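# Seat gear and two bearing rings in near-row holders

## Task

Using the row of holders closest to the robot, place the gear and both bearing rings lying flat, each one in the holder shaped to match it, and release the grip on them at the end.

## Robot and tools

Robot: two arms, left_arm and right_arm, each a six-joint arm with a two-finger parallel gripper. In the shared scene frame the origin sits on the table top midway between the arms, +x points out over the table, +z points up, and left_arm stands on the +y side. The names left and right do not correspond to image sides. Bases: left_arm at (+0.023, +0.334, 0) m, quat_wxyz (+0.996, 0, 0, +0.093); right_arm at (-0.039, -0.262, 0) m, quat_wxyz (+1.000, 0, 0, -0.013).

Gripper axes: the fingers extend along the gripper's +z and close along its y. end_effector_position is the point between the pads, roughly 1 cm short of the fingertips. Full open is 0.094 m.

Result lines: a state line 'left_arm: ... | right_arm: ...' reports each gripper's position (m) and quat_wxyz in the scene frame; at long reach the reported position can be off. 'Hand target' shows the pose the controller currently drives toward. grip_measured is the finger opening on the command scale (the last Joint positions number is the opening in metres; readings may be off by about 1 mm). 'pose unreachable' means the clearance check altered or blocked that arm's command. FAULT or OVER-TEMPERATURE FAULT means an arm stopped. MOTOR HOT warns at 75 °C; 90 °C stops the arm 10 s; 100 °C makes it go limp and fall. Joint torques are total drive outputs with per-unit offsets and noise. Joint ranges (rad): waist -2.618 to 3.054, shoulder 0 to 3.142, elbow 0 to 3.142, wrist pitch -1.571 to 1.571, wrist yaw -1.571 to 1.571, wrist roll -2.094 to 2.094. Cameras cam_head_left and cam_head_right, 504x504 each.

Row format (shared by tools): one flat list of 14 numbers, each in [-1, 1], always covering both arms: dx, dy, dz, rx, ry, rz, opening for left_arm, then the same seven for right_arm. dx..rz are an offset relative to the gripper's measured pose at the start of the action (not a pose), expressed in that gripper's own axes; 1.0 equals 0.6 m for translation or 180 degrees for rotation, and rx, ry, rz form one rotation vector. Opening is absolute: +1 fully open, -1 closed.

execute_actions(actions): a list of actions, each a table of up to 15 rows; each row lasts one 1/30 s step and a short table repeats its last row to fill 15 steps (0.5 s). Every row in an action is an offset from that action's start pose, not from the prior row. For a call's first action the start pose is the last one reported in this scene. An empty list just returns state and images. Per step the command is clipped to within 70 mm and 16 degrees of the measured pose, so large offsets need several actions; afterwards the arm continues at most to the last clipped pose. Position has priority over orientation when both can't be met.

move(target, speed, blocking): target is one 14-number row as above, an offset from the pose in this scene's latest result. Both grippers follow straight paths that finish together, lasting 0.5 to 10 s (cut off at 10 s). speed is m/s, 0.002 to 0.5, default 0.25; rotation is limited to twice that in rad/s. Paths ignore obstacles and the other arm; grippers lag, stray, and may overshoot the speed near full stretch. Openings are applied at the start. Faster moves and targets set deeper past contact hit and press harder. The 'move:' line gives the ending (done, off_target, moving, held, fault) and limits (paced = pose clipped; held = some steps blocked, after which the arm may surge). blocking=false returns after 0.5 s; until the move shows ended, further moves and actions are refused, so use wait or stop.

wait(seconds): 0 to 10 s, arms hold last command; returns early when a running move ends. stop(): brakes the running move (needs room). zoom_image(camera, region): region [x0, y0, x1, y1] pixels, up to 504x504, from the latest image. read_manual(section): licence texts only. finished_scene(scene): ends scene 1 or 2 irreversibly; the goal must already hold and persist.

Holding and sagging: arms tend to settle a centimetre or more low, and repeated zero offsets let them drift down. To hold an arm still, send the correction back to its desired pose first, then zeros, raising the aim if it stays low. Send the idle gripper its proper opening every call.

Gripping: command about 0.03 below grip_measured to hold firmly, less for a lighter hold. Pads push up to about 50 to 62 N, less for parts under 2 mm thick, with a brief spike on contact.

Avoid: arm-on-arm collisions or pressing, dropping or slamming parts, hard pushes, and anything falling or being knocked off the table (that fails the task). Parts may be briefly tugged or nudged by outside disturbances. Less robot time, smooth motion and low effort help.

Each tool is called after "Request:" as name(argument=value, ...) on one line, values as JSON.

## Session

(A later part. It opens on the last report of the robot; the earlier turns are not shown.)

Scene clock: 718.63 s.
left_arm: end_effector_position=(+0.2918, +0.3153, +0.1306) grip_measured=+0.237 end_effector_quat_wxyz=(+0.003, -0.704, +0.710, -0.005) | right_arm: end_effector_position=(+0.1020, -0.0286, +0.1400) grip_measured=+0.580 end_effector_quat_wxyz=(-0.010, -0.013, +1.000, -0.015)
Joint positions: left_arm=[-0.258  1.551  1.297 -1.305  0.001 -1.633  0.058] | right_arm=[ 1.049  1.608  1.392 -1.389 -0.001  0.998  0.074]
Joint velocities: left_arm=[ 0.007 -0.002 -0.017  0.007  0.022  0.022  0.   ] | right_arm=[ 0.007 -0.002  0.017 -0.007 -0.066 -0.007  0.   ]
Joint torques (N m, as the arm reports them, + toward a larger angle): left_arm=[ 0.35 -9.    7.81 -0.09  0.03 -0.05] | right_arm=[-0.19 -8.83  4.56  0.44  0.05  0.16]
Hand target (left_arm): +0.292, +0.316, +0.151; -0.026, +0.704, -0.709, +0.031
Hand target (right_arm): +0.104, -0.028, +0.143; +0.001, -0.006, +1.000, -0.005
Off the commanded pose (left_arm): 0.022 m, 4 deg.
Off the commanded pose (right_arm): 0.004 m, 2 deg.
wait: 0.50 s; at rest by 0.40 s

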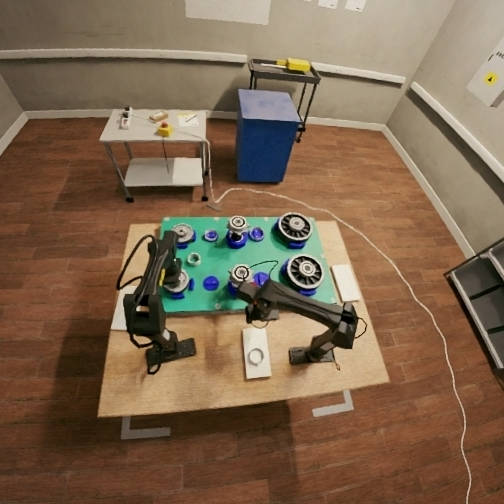

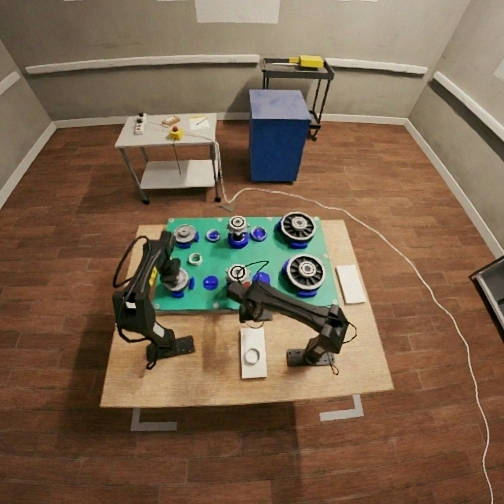

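Request:
zoom_image(camera="cam_head_right", region=[140, 240, 220, 320])

Request:
zoom_image(camera="cam_head_left", region=[140, 240, 220, 320])

Region (140, 240, 220, 320) of cam_head_right's 504x504 image, scaled by 6.300, with more detail than that image has.

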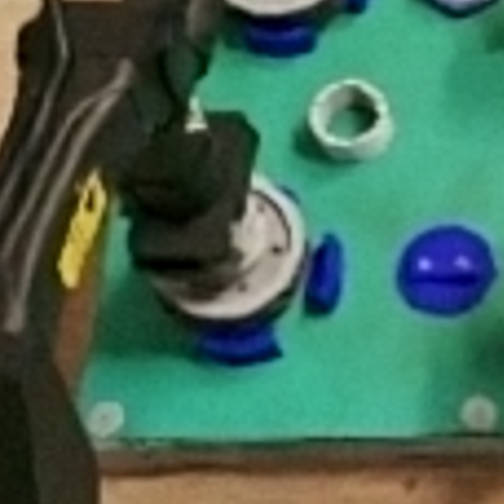

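Region (140, 240, 220, 320) of cam_head_left's 504x504 image, scaled by 6.300, with more detail than that image has.

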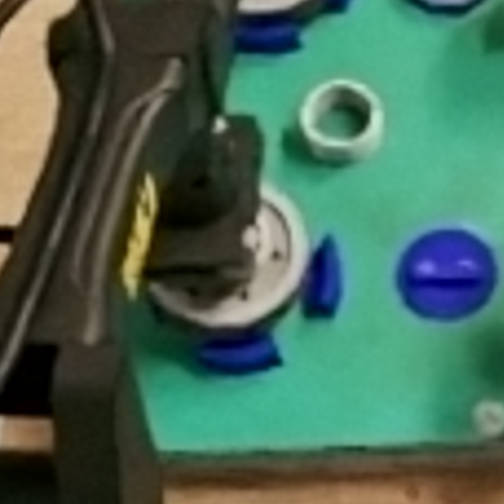

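Request:
execute_actions(actions=[[[0.0,0,-0.034,0.021,0,0,0.17, -0.003,-0.008,-0.006,-0.009,-0.006,0.012,0.54],[0.002,0,-0.034,0.021,0,0,0.17, -0.004,-0.016,-0.006,-0.009,-0.006,0.023,0.54],[0.004,0,-0.034,0.021,0,0,0.17, -0.005,-0.025,-0.006,-0.009,-0.006,0.035,0.54],[0.006,0,-0.034,0.02,0,0,0.17, -0.006,-0.034,-0.006,-0.009,-0.006,0.047,0.54],[0.008,0,-0.034,0.02,0,0,0.17, -0.007,-0.043,-0.006,-0.009,-0.006,0.059,0.54],[0.010,0,-0.033,0.02,0,0,0.17, -0.008,-0.052,-0.006,-0.009,-0.006,0.071,0.54],[0.010,0,-0.031,0.02,0,0,0.17, -0.009,-0.061,-0.006,-0.009,-0.006,0.083,0.54],[0.010,0,-0.029,0.019,0,0,0.17, -0.010,-0.07,-0.006,-0.009,-0.006,0.095,0.54],[0.010,0,-0.027,0.019,0,0,0.17, -0.011,-0.079,-0.006,-0.009,-0.006,0.107,0.54],[0.010,0,-0.025,0.019,0,0,0.17, -0.012,-0.088,-0.006,-0.009,-0.006,0.119,0.54],[0.010,0,-0.023,0.018,0,0,0.17, -0.013,-0.097,-0.006,-0.009,-0.006,0.13,0.54],[0.010,0,-0.021,0.018,0,0,0.17, -0.014,-0.104,-0.006,-0.009,-0.006,0.14,0.54],[0.010,0,-0.019,0.018,0,0,0.17, -0.014,-0.109,-0.006,-0.009,-0.006,0.15,0.54],[0.010,0,-0.017,0.018,0,0,0.17, -0.014,-0.109,-0.006,-0.009,-0.006,0.15,0.54]]])

Request:
wait(seconds=0.5)

Scene clock: 736.87 s.
left_arm: end_effector_position=(+0.2903, +0.3144, +0.1290) grip_measured=+0.237 end_effector_quat_wxyz=(+0.011, -0.704, +0.710, -0.002) | right_arm: end_effector_position=(+0.1136, -0.0868, +0.1417) grip_measured=+0.580 end_effector_quat_wxyz=(-0.004, +0.185, +0.983, -0.003)
Joint positions: left_arm=[-0.272  1.541  1.28  -1.293 -0.015 -1.649  0.058] | right_arm=[ 0.875  1.431  1.231 -1.38  -0.003  1.22   0.074]
Joint velocities: left_arm=[-0.012 -0.042 -0.061  0.037 -0.095 -0.007 -0.001] | right_arm=[-0.183 -0.168 -0.085 -0.066 -0.007  0.374 -0.001]
Joint torques (N m, as the arm reports them, + toward a larger angle): left_arm=[-0.97 -7.53  6.47  0.03  0.13 -0.06] | right_arm=[ 0.22 -6.47  4.72  0.34  0.03  0.13]
Hand target (left_arm): +0.291, +0.310, +0.140; -0.023, +0.703, -0.710, +0.025
Hand target (right_arm): +0.112, -0.093, +0.144; +0.001, +0.220, +0.976, -0.002
Off the commanded pose (left_arm): 0.013 m, 3 deg.
Off the commanded pose (right_arm): 0.008 m, 4 deg.

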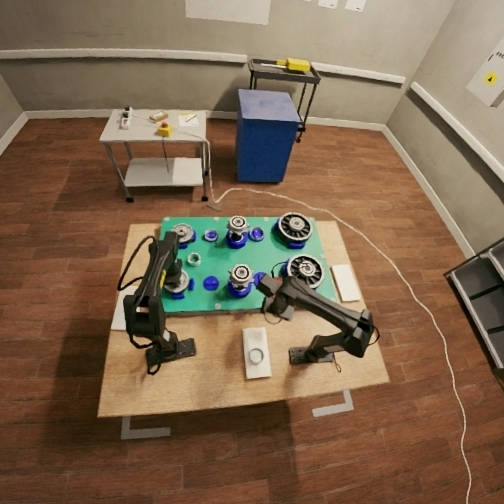

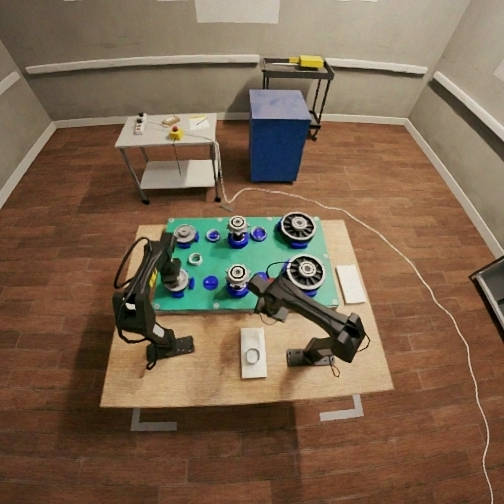

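Scene clock: 737.37 s.
left_arm: end_effector_position=(+0.2903, +0.3143, +0.1290) grip_measured=+0.237 end_effector_quat_wxyz=(+0.012, -0.705, +0.709, -0.002) | right_arm: end_effector_position=(+0.1138, -0.0884, +0.1427) grip_measured=+0.580 end_effector_quat_wxyz=(-0.002, +0.212, +0.977, -0.002)
Joint positions: left_arm=[-0.273  1.539  1.278 -1.291 -0.016 -1.651  0.058] | right_arm=[ 0.87   1.424  1.229 -1.381 -0.002  1.272  0.074]
Joint velocities: left_arm=[-0.007  0.002 -0.007  0.037 -0.051 -0.066  0.   ] | right_arm=[ 0.002  0.022 -0.002  0.037  0.066  0.007 -0.   ]
Joint torques (N m, as the arm reports them, + toward a larger angle): left_arm=[-0.56 -7.49  6.22  0.08  0.13 -0.07] | right_arm=[-0.23 -6.84  4.57  0.24  0.05  0.16]
Hand target (left_arm): +0.291, +0.310, +0.140; -0.023, +0.704, -0.710, +0.025
Hand target (right_arm): +0.112, -0.093, +0.144; +0.001, +0.220, +0.975, -0.002
Off the commanded pose (left_arm): 0.013 m, 3 deg.
Off the commanded pose (right_arm): 0.006 m, 1 deg.
wait: 0.50 s; at rest by 0.40 s

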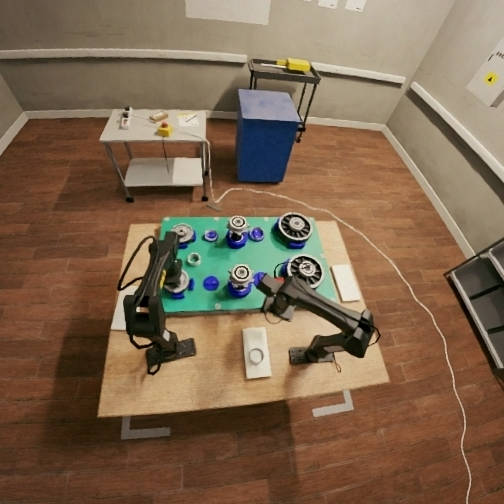

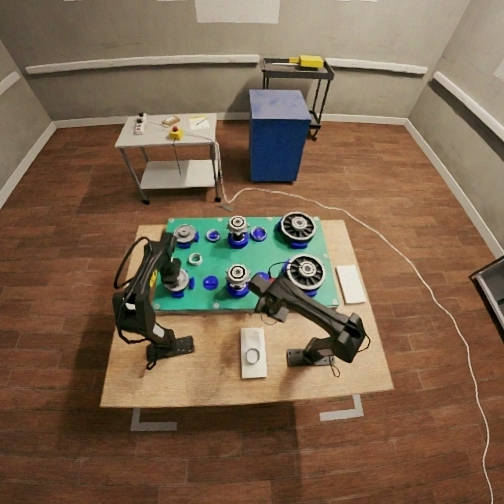

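Request:
zoom_image(camera="cam_head_right", region=[150, 255, 210, 315])

Request:
zoom_image(camera="cam_head_left", region=[150, 255, 210, 315])

Request:
zoom_image(camera="cam_head_right", region=[160, 210, 220, 270])

Region (150, 255, 210, 315) of cam_head_right's 504x504 image, scaled by 8.400, with more detail than that image has.

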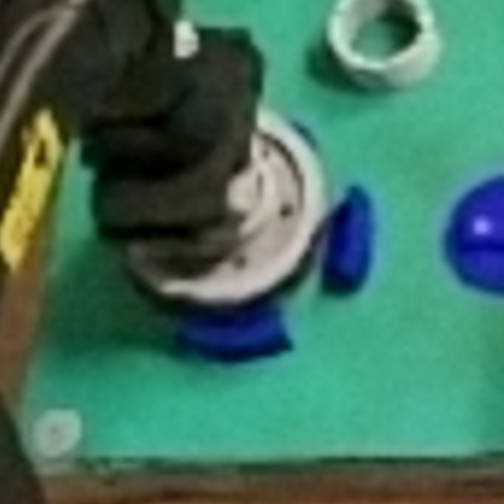

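Region (150, 255, 210, 315) of cam_head_left's 504x504 image, scaled by 8.400, with more detail than that image has.

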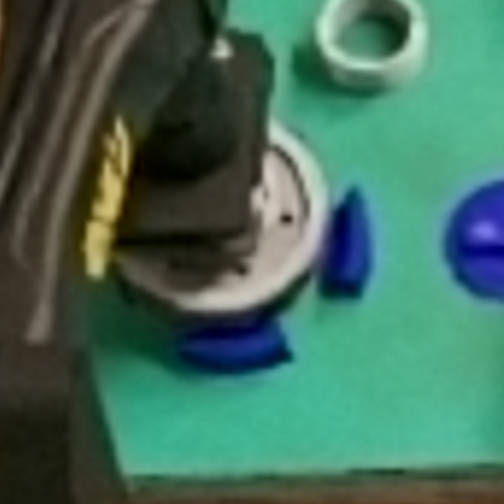

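Region (160, 210, 220, 270) of cam_head_right's 504x504 image, scaled by 8.400, with more detail than that image has.

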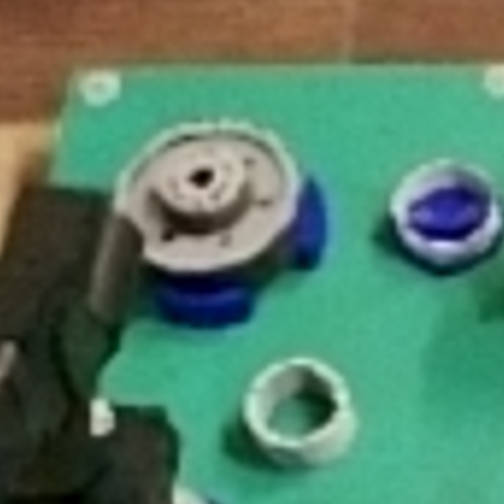

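Request:
execute_actions(actions=[[[0.007,-0.002,-0.022,0.017,0.004,-0.002,0.17, -0.008,0.0,-0.005,0,0,0.012,0.54],[0.007,-0.002,-0.027,0.017,0.004,-0.002,0.17, -0.016,0.002,-0.005,0,0,0.023,0.54],[0.007,-0.002,-0.032,0.018,0.004,-0.002,0.17, -0.024,0.005,-0.005,0,0,0.035,0.54],[0.008,-0.003,-0.037,0.018,0.004,-0.002,0.17, -0.032,0.008,-0.005,0,0,0.047,0.54],[0.009,-0.003,-0.042,0.019,0.004,-0.002,0.17, -0.04,0.011,-0.005,0,0,0.059,0.54],[0.010,-0.003,-0.046,0.02,0.004,-0.002,0.17, -0.049,0.014,-0.005,0,0,0.071,0.54],[0.012,-0.003,-0.048,0.02,0.004,-0.002,0.17, -0.058,0.016,-0.005,0,0,0.083,0.54],[0.014,-0.003,-0.048,0.02,0.004,-0.002,0.17, -0.067,0.019,-0.005,0,0,0.095,0.54],[0.016,-0.003,-0.048,0.02,0.004,-0.002,0.17, -0.076,0.021,-0.005,0,0,0.107,0.54],[0.018,-0.003,-0.048,0.02,0.004,-0.002,0.17, -0.085,0.024,-0.005,0,0,0.119,0.54],[0.019,-0.003,-0.048,0.02,0.004,-0.002,0.17, -0.093,0.026,-0.005,0,0,0.13,0.54],[0.019,-0.003,-0.048,0.02,0.004,-0.002,0.17, -0.10,0.028,-0.005,0,0,0.14,0.54],[0.019,-0.003,-0.048,0.02,0.004,-0.002,0.17, -0.105,0.03,-0.005,0,0,0.15,0.54]]])

Request:
wait(seconds=0.5)

Scene clock: 765.70 s.
left_arm: end_effector_position=(+0.2880, +0.3071, +0.1291) grip_measured=+0.237 end_effector_quat_wxyz=(+0.011, -0.704, +0.710, +0.001) | right_arm: end_effector_position=(+0.1699, -0.1013, +0.1387) grip_measured=+0.580 end_effector_quat_wxyz=(-0.012, +0.401, +0.916, -0.011)
Joint positions: left_arm=[-0.303  1.538  1.278 -1.298 -0.019 -1.679  0.058] | right_arm=[ 0.673  1.57   1.347 -1.38  -0.01   1.471  0.074]
Joint velocities: left_arm=[-0.042  0.002 -0.017 -0.081  0.051 -0.051 -0.   ] | right_arm=[-0.139  0.178  0.164  0.066  0.022  0.432 -0.001]
Joint torques (N m, as the arm reports them, + toward a larger angle): left_arm=[-0.43 -8.63 10.69 -0.39  0.05 -0.13] | right_arm=[ 0.06 -6.99  7.06  0.2   0.01  0.13]
Hand target (left_arm): +0.290, +0.303, +0.156; -0.029, +0.706, -0.707, +0.030
Hand target (right_arm): +0.178, -0.098, +0.145; -0.004, +0.433, +0.901, -0.001
Off the commanded pose (left_arm): 0.029 m, 4 deg.
Off the commanded pose (right_arm): 0.011 m, 5 deg.

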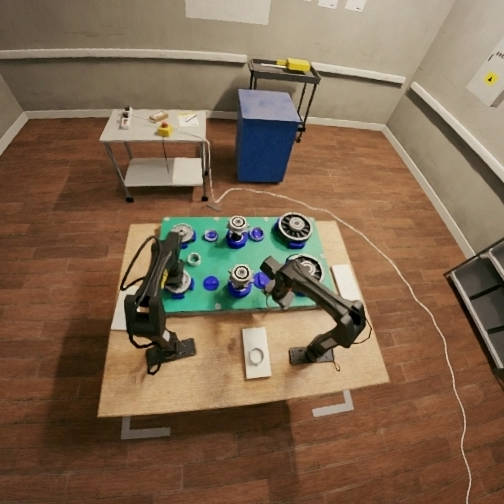

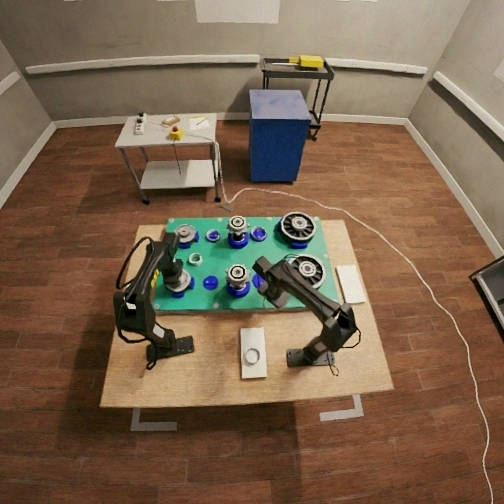

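Scene clock: 766.20 s.
left_arm: end_effector_position=(+0.2878, +0.3065, +0.1291) grip_measured=+0.237 end_effector_quat_wxyz=(+0.011, -0.706, +0.709, +0.000) | right_arm: end_effector_position=(+0.1718, -0.1009, +0.1382) grip_measured=+0.580 end_effector_quat_wxyz=(-0.012, +0.427, +0.904, -0.012)
Joint positions: left_arm=[-0.304  1.538  1.278 -1.298 -0.017 -1.684  0.058] | right_arm=[ 0.669  1.578  1.353 -1.378 -0.01   1.525  0.074]
Joint velocities: left_arm=[-0.012 -0.012  0.007 -0.022 -0.037 -0.051  0.   ] | right_arm=[-0.022 -0.007 -0.002 -0.066 -0.037  0.022  0.001]
Joint torques (N m, as the arm reports them, + toward a larger angle): left_arm=[-0.64 -8.26 10.76 -0.42  0.11 -0.07] | right_arm=[-0.13 -6.71  7.21  0.22  0.03  0.16]
Hand target (left_arm): +0.290, +0.303, +0.156; -0.029, +0.706, -0.707, +0.030
Hand target (right_arm): +0.178, -0.098, +0.145; -0.004, +0.433, +0.901, -0.001
Off the commanded pose (left_arm): 0.029 m, 4 deg.
Off the commanded pose (right_arm): 0.010 m, 2 deg.
wait: 0.50 s; at rest by 0.40 s

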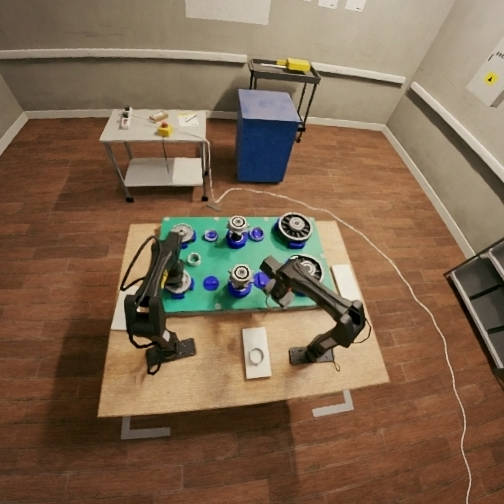

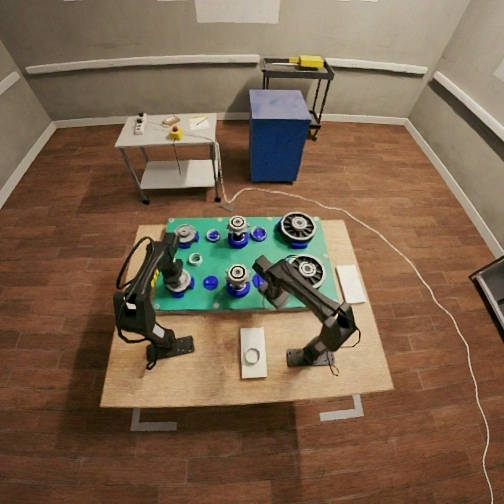

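Request:
zoom_image(camera="cam_head_right", region=[150, 255, 210, 315])

Request:
zoom_image(camera="cam_head_left", region=[150, 255, 210, 315])

Region (150, 255, 210, 315) of cam_head_right's 504x504 image, scaled by 8.400, with more detail than that image has.

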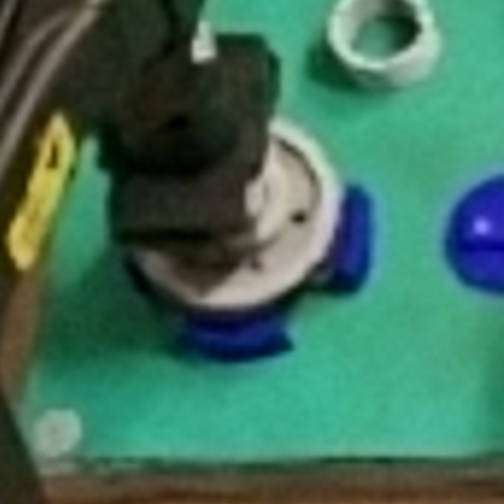

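Region (150, 255, 210, 315) of cam_head_left's 504x504 image, scaled by 8.400, with more detail than that image has.

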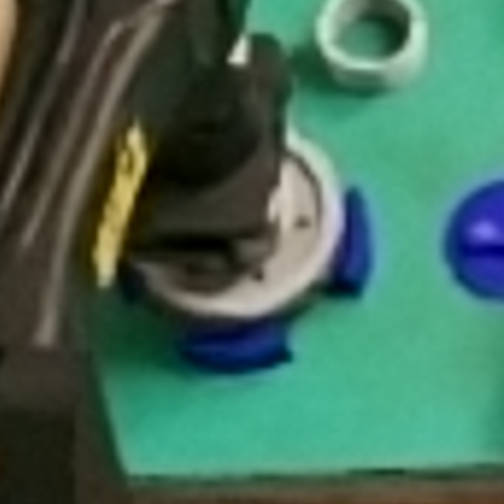

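Request:
execute_actions(actions=[[[0.005,-0.005,-0.044,0.02,0.005,0,0.17, -0.008,0.012,-0.012,-0.01,-0.004,0.014,0.54],[0.005,-0.005,-0.042,0.02,0.005,0,0.17, -0.013,0.018,-0.013,-0.01,-0.004,0.026,0.54],[0.005,-0.005,-0.040,0.02,0.005,0,0.17, -0.018,0.025,-0.014,-0.01,-0.004,0.038,0.54],[0.005,-0.005,-0.038,0.02,0.005,0,0.17, -0.023,0.032,-0.014,-0.01,-0.004,0.05,0.54],[0.005,-0.005,-0.036,0.019,0.005,0,0.17, -0.028,0.039,-0.014,-0.01,-0.004,0.062,0.54],[0.005,-0.005,-0.034,0.019,0.005,0,0.17, -0.033,0.045,-0.014,-0.01,-0.004,0.075,0.54],[0.005,-0.005,-0.032,0.019,0.005,0,0.17, -0.038,0.052,-0.014,-0.01,-0.004,0.088,0.54],[0.005,-0.005,-0.030,0.019,0.005,0,0.17, -0.043,0.058,-0.014,-0.01,-0.004,0.10,0.54],[0.005,-0.005,-0.028,0.018,0.005,0,0.17, -0.048,0.065,-0.014,-0.01,-0.004,0.113,0.54],[0.005,-0.005,-0.026,0.018,0.005,0,0.17, -0.053,0.071,-0.014,-0.01,-0.004,0.126,0.54],[0.005,-0.005,-0.024,0.018,0.005,0,0.17, -0.058,0.077,-0.014,-0.01,-0.004,0.138,0.54],[0.005,-0.005,-0.022,0.018,0.005,0,0.17, -0.062,0.083,-0.014,-0.01,-0.004,0.15,0.54],[0.005,-0.005,-0.020,0.018,0.005,0,0.17, -0.065,0.087,-0.014,-0.01,-0.004,0.16,0.54],[0.005,-0.005,-0.018,0.018,0.005,0,0.17, -0.065,0.087,-0.014,-0.01,-0.004,0.16,0.54],[0.005,-0.005,-0.016,0.018,0.005,0,0.17, -0.065,0.087,-0.014,-0.01,-0.004,0.16,0.54]]])

Request:
wait(seconds=0.5)

Scene clock: 784.20 s.
left_arm: end_effector_position=(+0.2879, +0.3053, +0.1260) grip_measured=+0.237 end_effector_quat_wxyz=(+0.008, -0.706, +0.708, -0.002) | right_arm: end_effector_position=(+0.2293, -0.0974, +0.1376) grip_measured=+0.580 end_effector_quat_wxyz=(-0.007, +0.598, +0.801, -0.006)
Joint positions: left_arm=[-0.304  1.538  1.266 -1.285 -0.01  -1.686  0.058] | right_arm=[ 0.569  1.751  1.541 -1.377 -0.009  1.826  0.074]
Joint velocities: left_arm=[ 0.002  0.007 -0.081  0.125  0.066 -0.037 -0.001] | right_arm=[-0.095  0.252  0.217  0.007  0.037  0.535 -0.001]
Joint torques (N m, as the arm reports them, + toward a larger angle): left_arm=[-0.31 -7.42  6.66 -0.03 -0.04 -0.01] | right_arm=[-0.11 -9.17  7.08  0.17  0.11  0.14]
Hand target (left_arm): +0.290, +0.304, +0.138; -0.024, +0.705, -0.708, +0.025
Hand target (right_arm): +0.237, -0.098, +0.145; +0.002, +0.637, +0.771, -0.000
Off the commanded pose (left_arm): 0.013 m, 3 deg.
Off the commanded pose (right_arm): 0.010 m, 6 deg.

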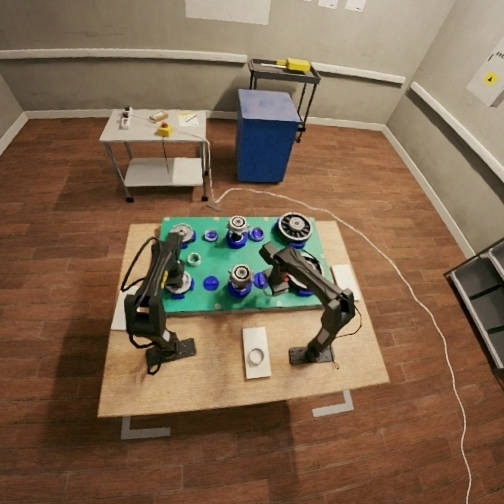

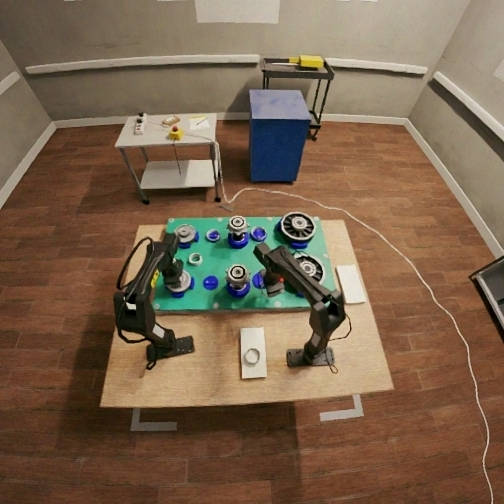

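Scene clock: 784.70 s.
left_arm: end_effector_position=(+0.2882, +0.3048, +0.1251) grip_measured=+0.237 end_effector_quat_wxyz=(+0.008, -0.706, +0.708, -0.003) | right_arm: end_effector_position=(+0.2315, -0.0967, +0.1360) grip_measured=+0.580 end_effector_quat_wxyz=(-0.007, +0.630, +0.776, -0.008)
Joint positions: left_arm=[-0.304  1.538  1.262 -1.28  -0.008 -1.686  0.058] | right_arm=[ 0.568  1.763  1.549 -1.377 -0.009  1.905  0.074]
Joint velocities: left_arm=[-0.002 -0.002 -0.002  0.007 -0.007 -0.022  0.001] | right_arm=[ 0.002  0.007 -0.012  0.022  0.051 -0.022  0.001]
Joint torques (N m, as the arm reports them, + toward a larger angle): left_arm=[-0.17 -7.81  6.55  0.04  0.05 -0.07] | right_arm=[-0.25 -9.09  7.32  0.07  0.09  0.11]
Hand target (left_arm): +0.290, +0.304, +0.138; -0.024, +0.705, -0.708, +0.025
Hand target (right_arm): +0.237, -0.097, +0.144; +0.002, +0.637, +0.771, -0.000
Off the commanded pose (left_arm): 0.014 m, 3 deg.
Off the commanded pose (right_arm): 0.010 m, 2 deg.
wait: 0.50 s; at rest by 0.47 s

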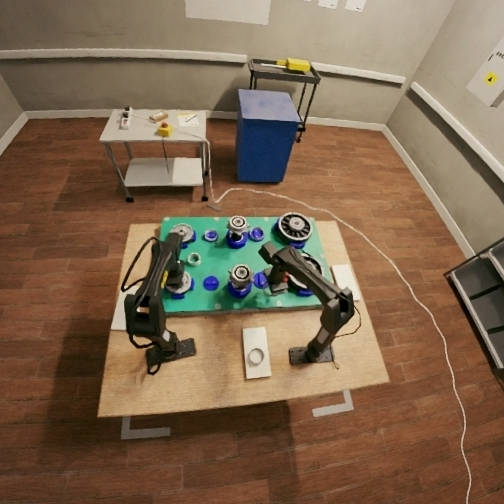

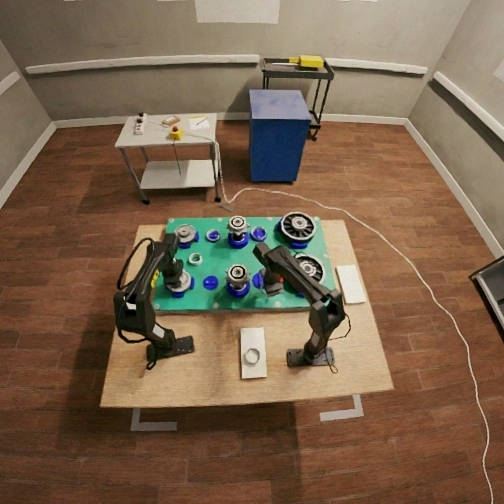

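Request:
execute_actions(actions=[[[0.001,-0.003,-0.021,0.017,0.002,0,0.17, -0.001,0.014,-0.013,-0.007,0,0.008,0.54],[0.001,-0.003,-0.019,0.016,0.002,0,0.17, -0.002,0.022,-0.013,-0.007,0,0.012,0.54],[0.001,-0.003,-0.017,0.015,0.002,0,0.17, -0.003,0.031,-0.013,-0.007,0,0.012,0.54],[0.001,-0.003,-0.016,0.014,0.002,0,0.17, -0.004,0.04,-0.013,-0.007,0,0.012,0.54],[0.001,-0.003,-0.014,0.013,0.002,0,0.17, -0.005,0.049,-0.013,-0.007,0,0.012,0.54],[0.001,-0.003,-0.013,0.012,0.002,0,0.17, -0.006,0.058,-0.013,-0.007,0,0.012,0.54],[0.001,-0.003,-0.011,0.011,0.002,0,0.17, -0.007,0.067,-0.013,-0.007,0,0.012,0.54],[0.001,-0.003,-0.010,0.010,0.002,0,0.17, -0.009,0.076,-0.013,-0.007,0,0.012,0.54],[0.001,-0.003,-0.008,0.009,0.002,0,0.17, -0.010,0.085,-0.013,-0.007,0,0.012,0.54],[0.001,-0.003,-0.007,0.008,0.002,0,0.17, -0.011,0.094,-0.013,-0.007,0,0.012,0.54],[0.001,-0.003,-0.005,0.007,0.002,0,0.17, -0.012,0.102,-0.013,-0.007,0,0.012,0.54],[0.001,-0.003,-0.004,0.006,0.002,0,0.17, -0.013,0.108,-0.013,-0.007,0,0.012,0.54],[0.001,-0.003,-0.002,0.006,0.002,0,0.17, -0.0136,0.113,-0.013,-0.007,0,0.012,0.54],[0.001,-0.003,-0.001,0.006,0.002,0,0.17, -0.0136,0.113,-0.013,-0.007,0,0.012,0.54],[0.001,-0.003,0.0,0.006,0.002,0,0.17, -0.0136,0.113,-0.013,-0.007,0,0.012,0.54]]])

Request:
wait(seconds=0.5)

Request:
zoom_image(camera="cam_head_right", region=[150, 255, 210, 315])

Request:
zoom_image(camera="cam_head_left", region=[150, 255, 210, 315])

Scene clock: 799.67 s.
left_arm: end_effector_position=(+0.2880, +0.3048, +0.1244) grip_measured=+0.237 end_effector_quat_wxyz=(+0.008, -0.706, +0.708, -0.003) | right_arm: end_effector_position=(+0.3017, -0.0855, +0.1344) grip_measured=+0.580 end_effector_quat_wxyz=(+0.000, +0.650, +0.760, +0.012)
Joint positions: left_arm=[-0.304  1.538  1.26  -1.278 -0.008 -1.686  0.058] | right_arm=[ 0.498  1.99   1.842 -1.4   -0.009  1.888  0.074]
Joint velocities: left_arm=[-0.002  0.002  0.002 -0.022 -0.051 -0.007 -0.001] | right_arm=[-0.066  0.281  0.256  0.007 -0.037 -0.081  0.001]
Joint torques (N m, as the arm reports them, + toward a larger angle): left_arm=[ 0.23 -5.83  5.11  0.24  0.09 -0.03] | right_arm=[ -0.11 -12.02   6.95  -0.19   0.05  -0.07]
Hand target (left_arm): +0.290, +0.304, +0.125; -0.012, +0.706, -0.708, +0.012
Hand target (right_arm): +0.299, -0.090, +0.143; -0.000, +0.645, +0.764, +0.002
Off the commanded pose (left_arm): 0.002 m, 1 deg.
Off the commanded pose (right_arm): 0.010 m, 2 deg.

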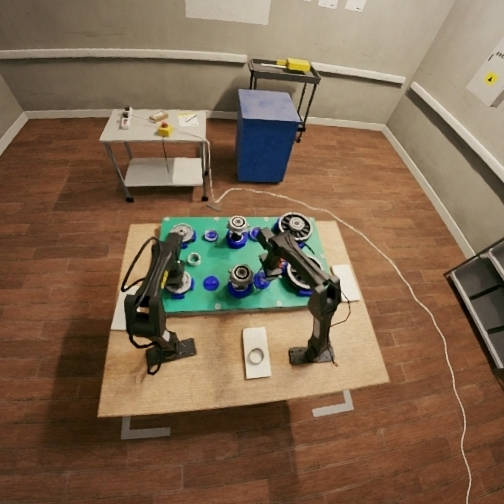

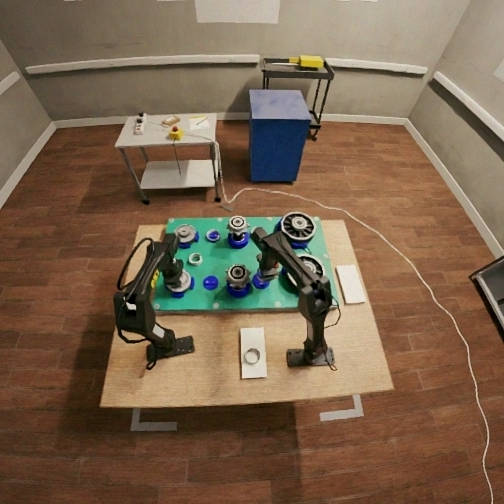

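Scene clock: 800.17 s.
left_arm: end_effector_position=(+0.2880, +0.3048, +0.1244) grip_measured=+0.237 end_effector_quat_wxyz=(+0.008, -0.706, +0.708, -0.003) | right_arm: end_effector_position=(+0.2987, -0.0880, +0.1333) grip_measured=+0.580 end_effector_quat_wxyz=(-0.005, +0.648, +0.762, -0.000)
Joint positions: left_arm=[-0.304  1.538  1.26  -1.278 -0.008 -1.686  0.058] | right_arm=[ 0.496  2.002  1.854 -1.428 -0.009  1.879  0.074]
Joint velocities: left_arm=[-0.007 -0.012 -0.022 -0.037  0.051 -0.007 -0.001] | right_arm=[ 0.002 -0.007  0.017 -0.066 -0.081  0.022  0.001]
Joint torques (N m, as the arm reports them, + toward a larger angle): left_arm=[ 0.19 -5.42  5.05  0.23  0.09 -0.04] | right_arm=[ -0.15 -11.7    7.16   0.03   0.08  -0.03]
Hand target (left_arm): +0.290, +0.304, +0.125; -0.012, +0.706, -0.708, +0.012
Hand target (right_arm): +0.299, -0.090, +0.143; -0.000, +0.645, +0.764, +0.002
Off the commanded pose (left_arm): 0.002 m, 1 deg.
Off the commanded pose (right_arm): 0.010 m, 1 deg.
wait: 0.50 s; at rest by 0.43 s

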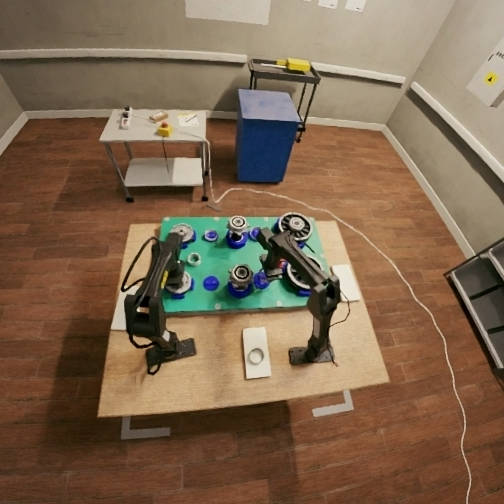

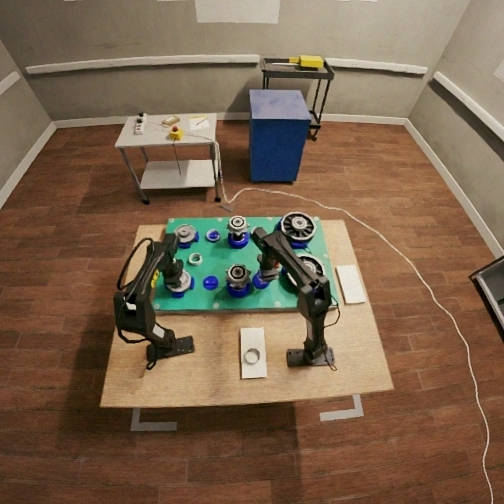

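Region (150, 255, 210, 315) of cam_head_right's 504x504 image, scaled by 8.400, with more detail than that image has.

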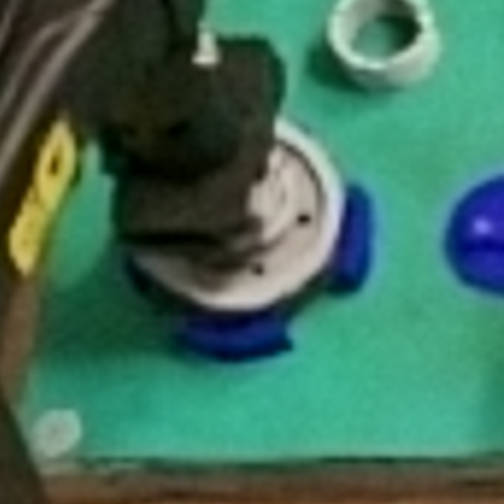

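Region (150, 255, 210, 315) of cam_head_left's 504x504 image, scaled by 8.400, with more detail than that image has.

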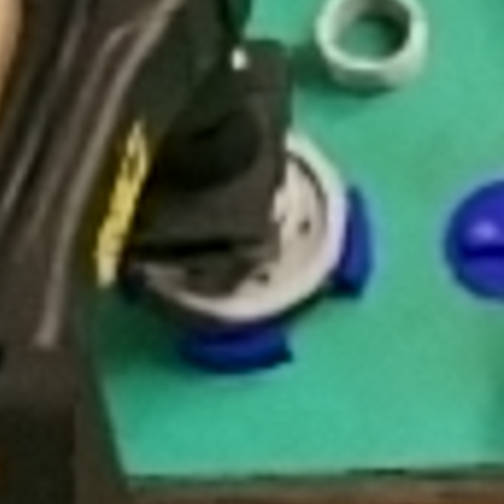

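Request:
execute_actions(actions=[[[0,0,0,0,0,0,0.25, 0.002,0,-0.012,0,0,0,0.54],[0,0,0,0,0,0,0.3, 0.005,0,-0.009,0,0,0,0.54],[0,0,0,0,0,0,0.35, 0.008,0.001,-0.006,0,0,0,0.54],[0,0,0,0,0,0,0.4, 0.011,0.001,-0.003,0,0,0,0.54],[0,0,0,0,0,0,0.45, 0.014,0.002,0,0,0,0,0.54],[0,0,0,0,0,0,0.5, 0.017,0.002,0.003,0,0,0,0.54],[0,0,0,0,0,0,0.5, 0.02,0.002,0.006,0,0,0,0.54],[0,0,0,0,0,0,0.5, 0.023,0.003,0.01,0,0,0,0.54],[0,0,0,0,0,0,0.5, 0.026,0.003,0.014,0,0,0,0.54],[0,0,0,0,0,0,0.5, 0.029,0.003,0.018,0,0,0,0.54],[0,0,0,0,0,0,0.5, 0.032,0.004,0.022,0,0,0,0.54],[0,0,0,0,0,0,0.5, 0.035,0.004,0.026,0,0,0,0.54],[0,0,0,0,0,0,0.5, 0.035,0.004,0.03,0,0,0,0.54]]])

Request:
move(target=[0,0,-0.08,0,0,0,0.5, 0,0,0,0,0,0,0.54], speed=0.1)

Scene clock: 809.87 s.
left_arm: end_effector_position=(+0.2899, +0.3044, +0.1244) grip_measured=+0.498 end_effector_quat_wxyz=(+0.010, -0.706, +0.708, -0.007) | right_arm: end_effector_position=(+0.2952, -0.0695, +0.1198) grip_measured=+0.580 end_effector_quat_wxyz=(-0.008, +0.642, +0.767, -0.005)
Joint positions: left_arm=[-0.304  1.538  1.26  -1.27  -0.007 -1.686  0.07 ] | right_arm=[ 0.541  2.033  1.846 -1.398 -0.012  1.91   0.074]
Joint velocities: left_arm=[-0.002 -0.002 -0.002 -0.051  0.007  0.066 -0.   ] | right_arm=[ 0.056  0.042 -0.071  0.081 -0.007  0.007 -0.001]
Joint torques (N m, as the arm reports them, + toward a larger angle): left_arm=[ 0.09 -4.8   5.8  -0.02  0.06 -0.03] | right_arm=[  0.05 -11.4    4.84   0.37   0.03   0.16]
Hand target (left_arm): +0.288, +0.305, +0.124; -0.008, +0.706, -0.708, +0.003
Hand target (right_arm): +0.297, -0.067, +0.116; -0.005, +0.648, +0.762, -0.001
Off the commanded pose (left_arm): 0.002 m, 0 deg.
Off the commanded pose (right_arm): 0.006 m, 1 deg.

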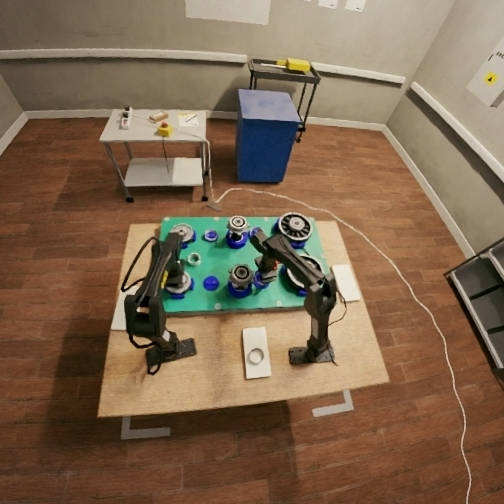

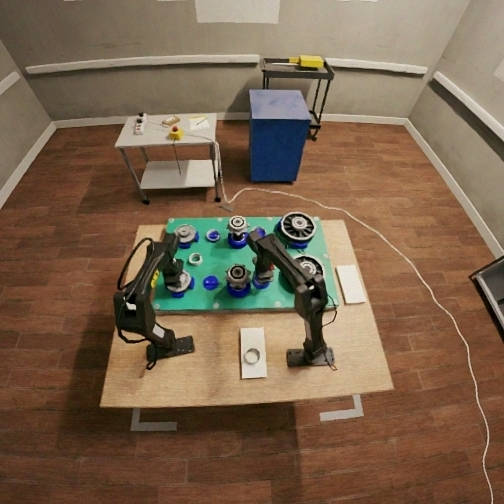

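Scene clock: 810.90 s.
left_arm: end_effector_position=(+0.2881, +0.3046, +0.1673) grip_measured=+0.498 end_effector_quat_wxyz=(+0.010, -0.706, +0.708, -0.007) | right_arm: end_effector_position=(+0.2948, -0.0687, +0.1183) grip_measured=+0.580 end_effector_quat_wxyz=(-0.010, +0.642, +0.767, -0.006)
Joint positions: left_arm=[-0.304  1.538  1.43  -1.439 -0.007 -1.686  0.07 ] | right_arm=[ 0.542  2.037  1.846 -1.397 -0.015  1.911  0.074]
Joint velocities: left_arm=[ 0.007 -0.002  0.002  0.007  0.066  0.051 -0.   ] | right_arm=[ 0.007 -0.007  0.002 -0.037  0.022  0.022  0.   ]
Joint torques (N m, as the arm reports them, + toward a larger angle): left_arm=[ 0.03 -4.3   7.86 -0.15  0.08 -0.07] | right_arm=[ -0.13 -11.96   5.46   0.26   0.     0.01]
Hand target (left_arm): +0.288, +0.305, +0.172; -0.010, +0.706, -0.708, +0.007
Hand target (right_arm): +0.295, -0.070, +0.120; -0.008, +0.642, +0.766, -0.005
Off the commanded pose (left_arm): 0.005 m, 0 deg.
Off the commanded pose (right_arm): 0.002 m, 0 deg.
move: done

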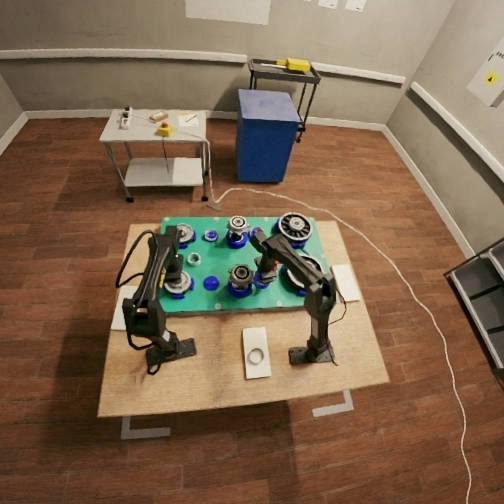

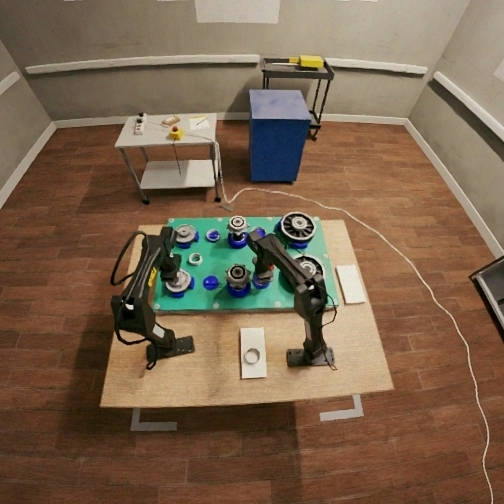

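Request:
zoom_image(camera="cam_head_left", region=[225, 245, 295, 315])

Request:
zoom_image(camera="cam_head_right", region=[225, 245, 295, 315])

Region (225, 245, 295, 315) of cam_head_left's 504x504 image, scaled by 7.200, with more detail than that image has.

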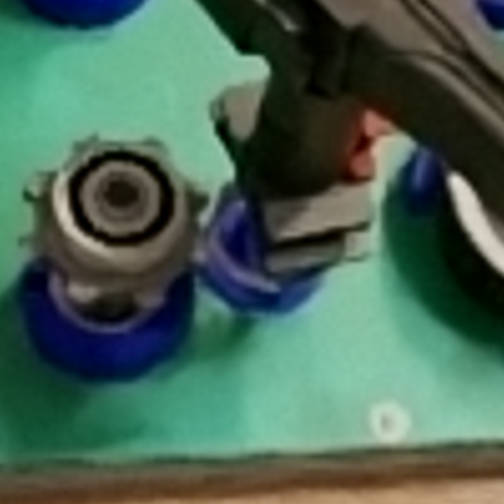

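Region (225, 245, 295, 315) of cam_head_right's 504x504 image, scaled by 7.200, with more detail than that image has.

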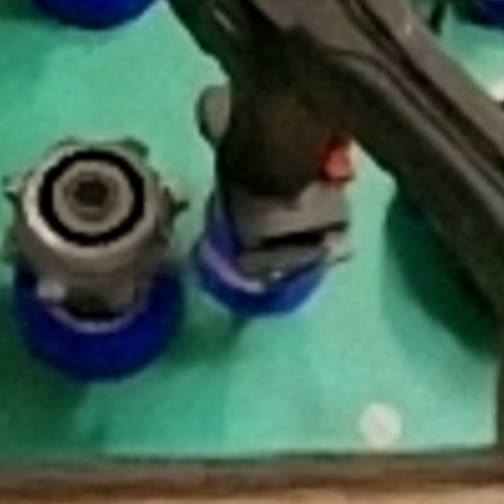

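Request:
move(target=[0.5295,0.5214,0.114,-0.005,0.007,0.4993,0.8, -0.0015,0.008,0.025,-0.007,-0.0024,0,0.54], speed=0.35)

Scene clock: 852.13 s.
left_arm: end_effector_position=(-0.0189, +0.0006, +0.0860) grip_measured=+0.798 end_effector_quat_wxyz=(+0.009, -0.005, +1.000, +0.008) | right_arm: end_effector_position=(+0.2981, -0.0667, +0.1045) grip_measured=+0.580 end_effector_quat_wxyz=(-0.008, +0.642, +0.767, +0.001)
Joint positions: left_arm=[-1.892  1.844  1.451 -1.196 -0.015 -1.715  0.084] | right_arm=[ 0.542  2.037  1.791 -1.328 -0.015  1.911  0.074]
Joint velocities: left_arm=[ 0.007 -0.007 -0.007 -0.022 -0.007  0.081  0.   ] | right_arm=[-0.007 -0.012 -0.002  0.022  0.022  0.037 -0.001]
Joint torques (N m, as the arm reports them, + toward a larger angle): left_arm=[-0.23 -7.42  7.94 -0.13  0.    0.01] | right_arm=[  0.02 -11.95   4.47   0.4    0.15   0.06]
Hand target (left_arm): -0.019, -0.005, +0.093; +0.010, +0.000, +1.000, -0.003
Hand target (right_arm): +0.299, -0.068, +0.103; -0.000, +0.642, +0.767, +0.000
Off the commanded pose (left_arm): 0.014 m, 1 deg.
Off the commanded pose (right_arm): 0.003 m, 1 deg.
move: off_target (left_arm)

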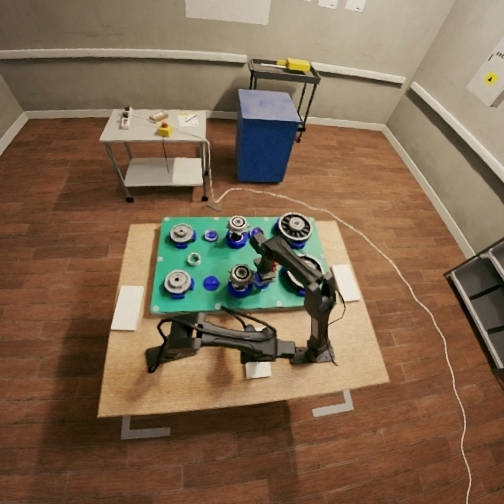

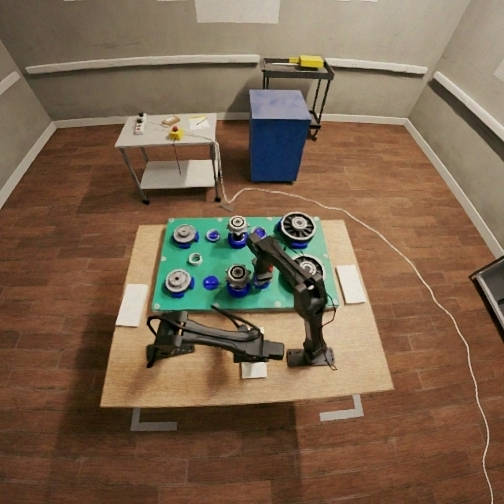

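Request:
zoom_image(camera="cam_head_left", region=[150, 215, 250, 315])

Request:
zoom_image(camera="cam_head_right", region=[150, 250, 220, 320])

Request:
zoom_image(camera="cam_head_left", region=[235, 250, 295, 310])

Region (150, 215, 250, 315) of cam_head_left's 504x504 image, scaled by 5.040, with more detail than that image has.

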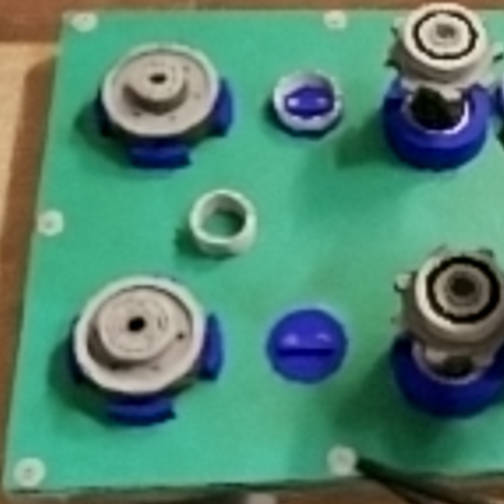

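Region (150, 250, 220, 320) of cam_head_right's 504x504 image, scaled by 7.200, with more detail than that image has.

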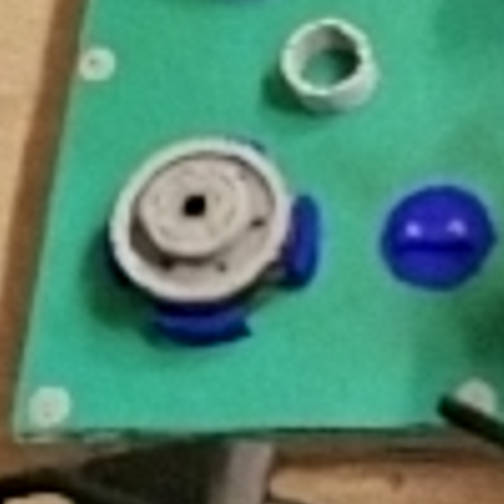

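Region (235, 250, 295, 310) of cam_head_left's 504x504 image, scaled by 8.400, with more detail than that image has.

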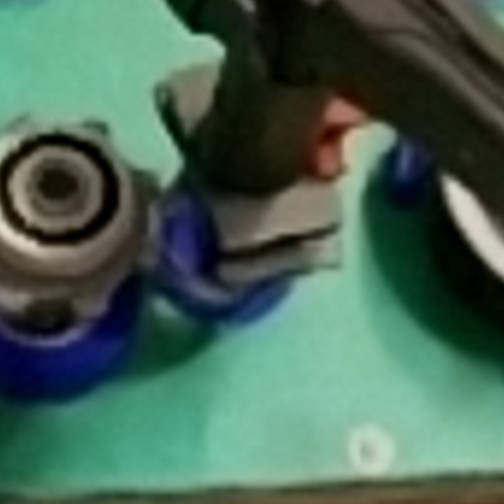

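Request:
zoom_image(camera="cam_head_right", region=[240, 260, 285, 305])

Request:
zoom_image(camera="cam_head_left", region=[240, 260, 285, 305])

Region (240, 260, 285, 305) of cam_head_right's 504x504 image, scaled by 11.200, with more detail than that image has.

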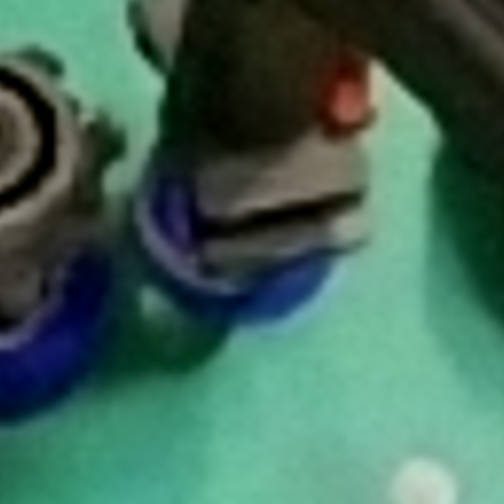

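Region (240, 260, 285, 305) of cam_head_left's 504x504 image, scaled by 11.200, with more detail than that image has.

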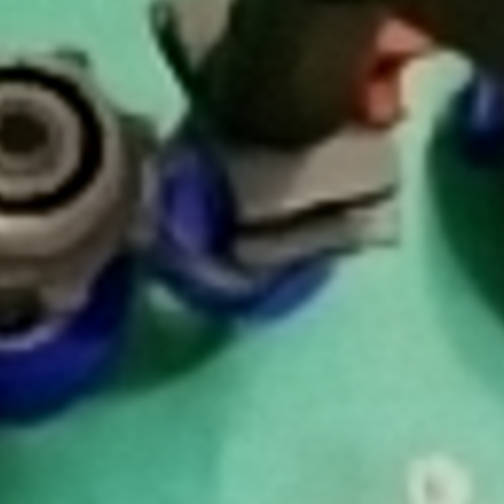

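Request:
move(target=[0.0085,-0.027,0.055,0.005,0.0057,0,0.8, -0.0132,-0.005,-0.002,-0.003,-0.0043,0,0.54], speed=0.08)

Request:
zoom_image(camera="cam_head_right", region=[240, 260, 285, 305])

Request:
zoom_image(camera="cam_head_right", region=[215, 315, 295, 395])

Scene clock: 879.17 s.
left_arm: end_effector_position=(-0.0234, -0.0151, +0.0529) grip_measured=+0.798 end_effector_quat_wxyz=(+0.001, -0.003, +1.000, +0.004) | right_arm: end_effector_position=(+0.2931, -0.0697, +0.0981) grip_measured=+0.580 end_effector_quat_wxyz=(-0.012, +0.642, +0.767, -0.010)
Joint positions: left_arm=[-1.892  1.92   1.418 -1.077 -0.002 -1.713  0.084] | right_arm=[ 0.542  2.037  1.765 -1.325 -0.015  1.911  0.074]
Joint velocities: left_arm=[-0.007 -0.022 -0.012 -0.051 -0.051  0.022  0.   ] | right_arm=[ 0.012  0.007 -0.012  0.007 -0.051 -0.051 -0.   ]
Joint torques (N m, as the arm reports them, + toward a larger angle): left_arm=[-0.03 -8.01  4.79  0.07  0.07 -0.02] | right_arm=[ -0.53 -13.64   4.55   0.39   0.14  -0.1 ]
Hand target (left_arm): -0.024, -0.016, +0.053; -0.000, -0.005, +1.000, +0.001
Hand target (right_arm): +0.296, -0.075, +0.105; +0.000, +0.642, +0.767, -0.000
Off the commanded pose (left_arm): 0.000 m, 0 deg.
Off the commanded pose (right_arm): 0.010 m, 2 deg.
move: done

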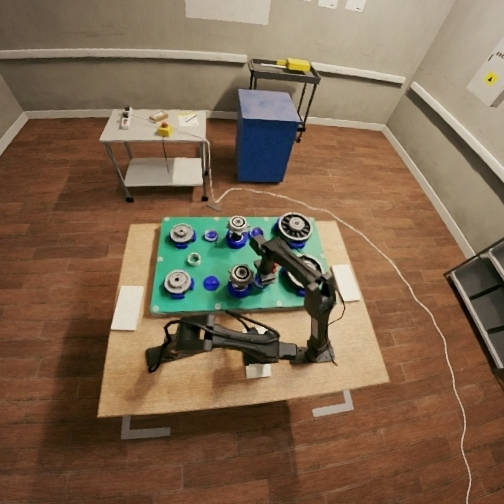

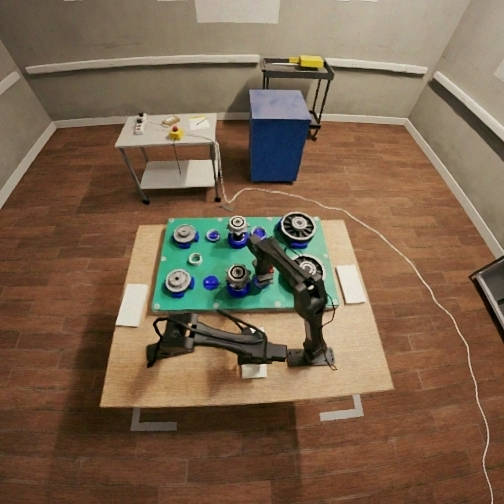

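Region (240, 260, 285, 305) of cam_head_right's 504x504 image, scaled by 11.200, with more detail than that image has.

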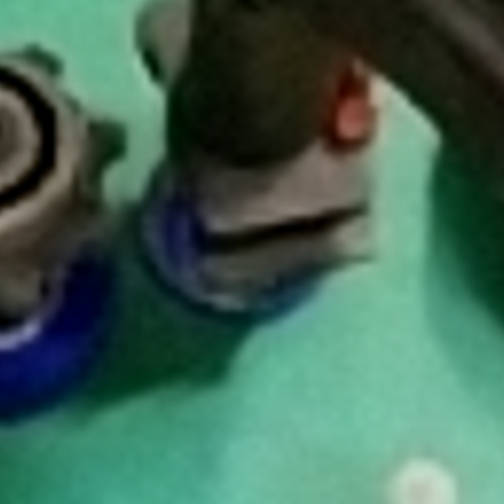

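Region (215, 315, 295, 395) of cam_head_right's 504x504 image, scaled by 6.300, with more detail than that image has.

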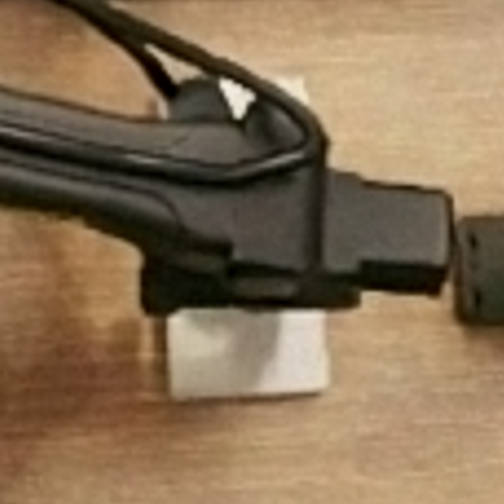

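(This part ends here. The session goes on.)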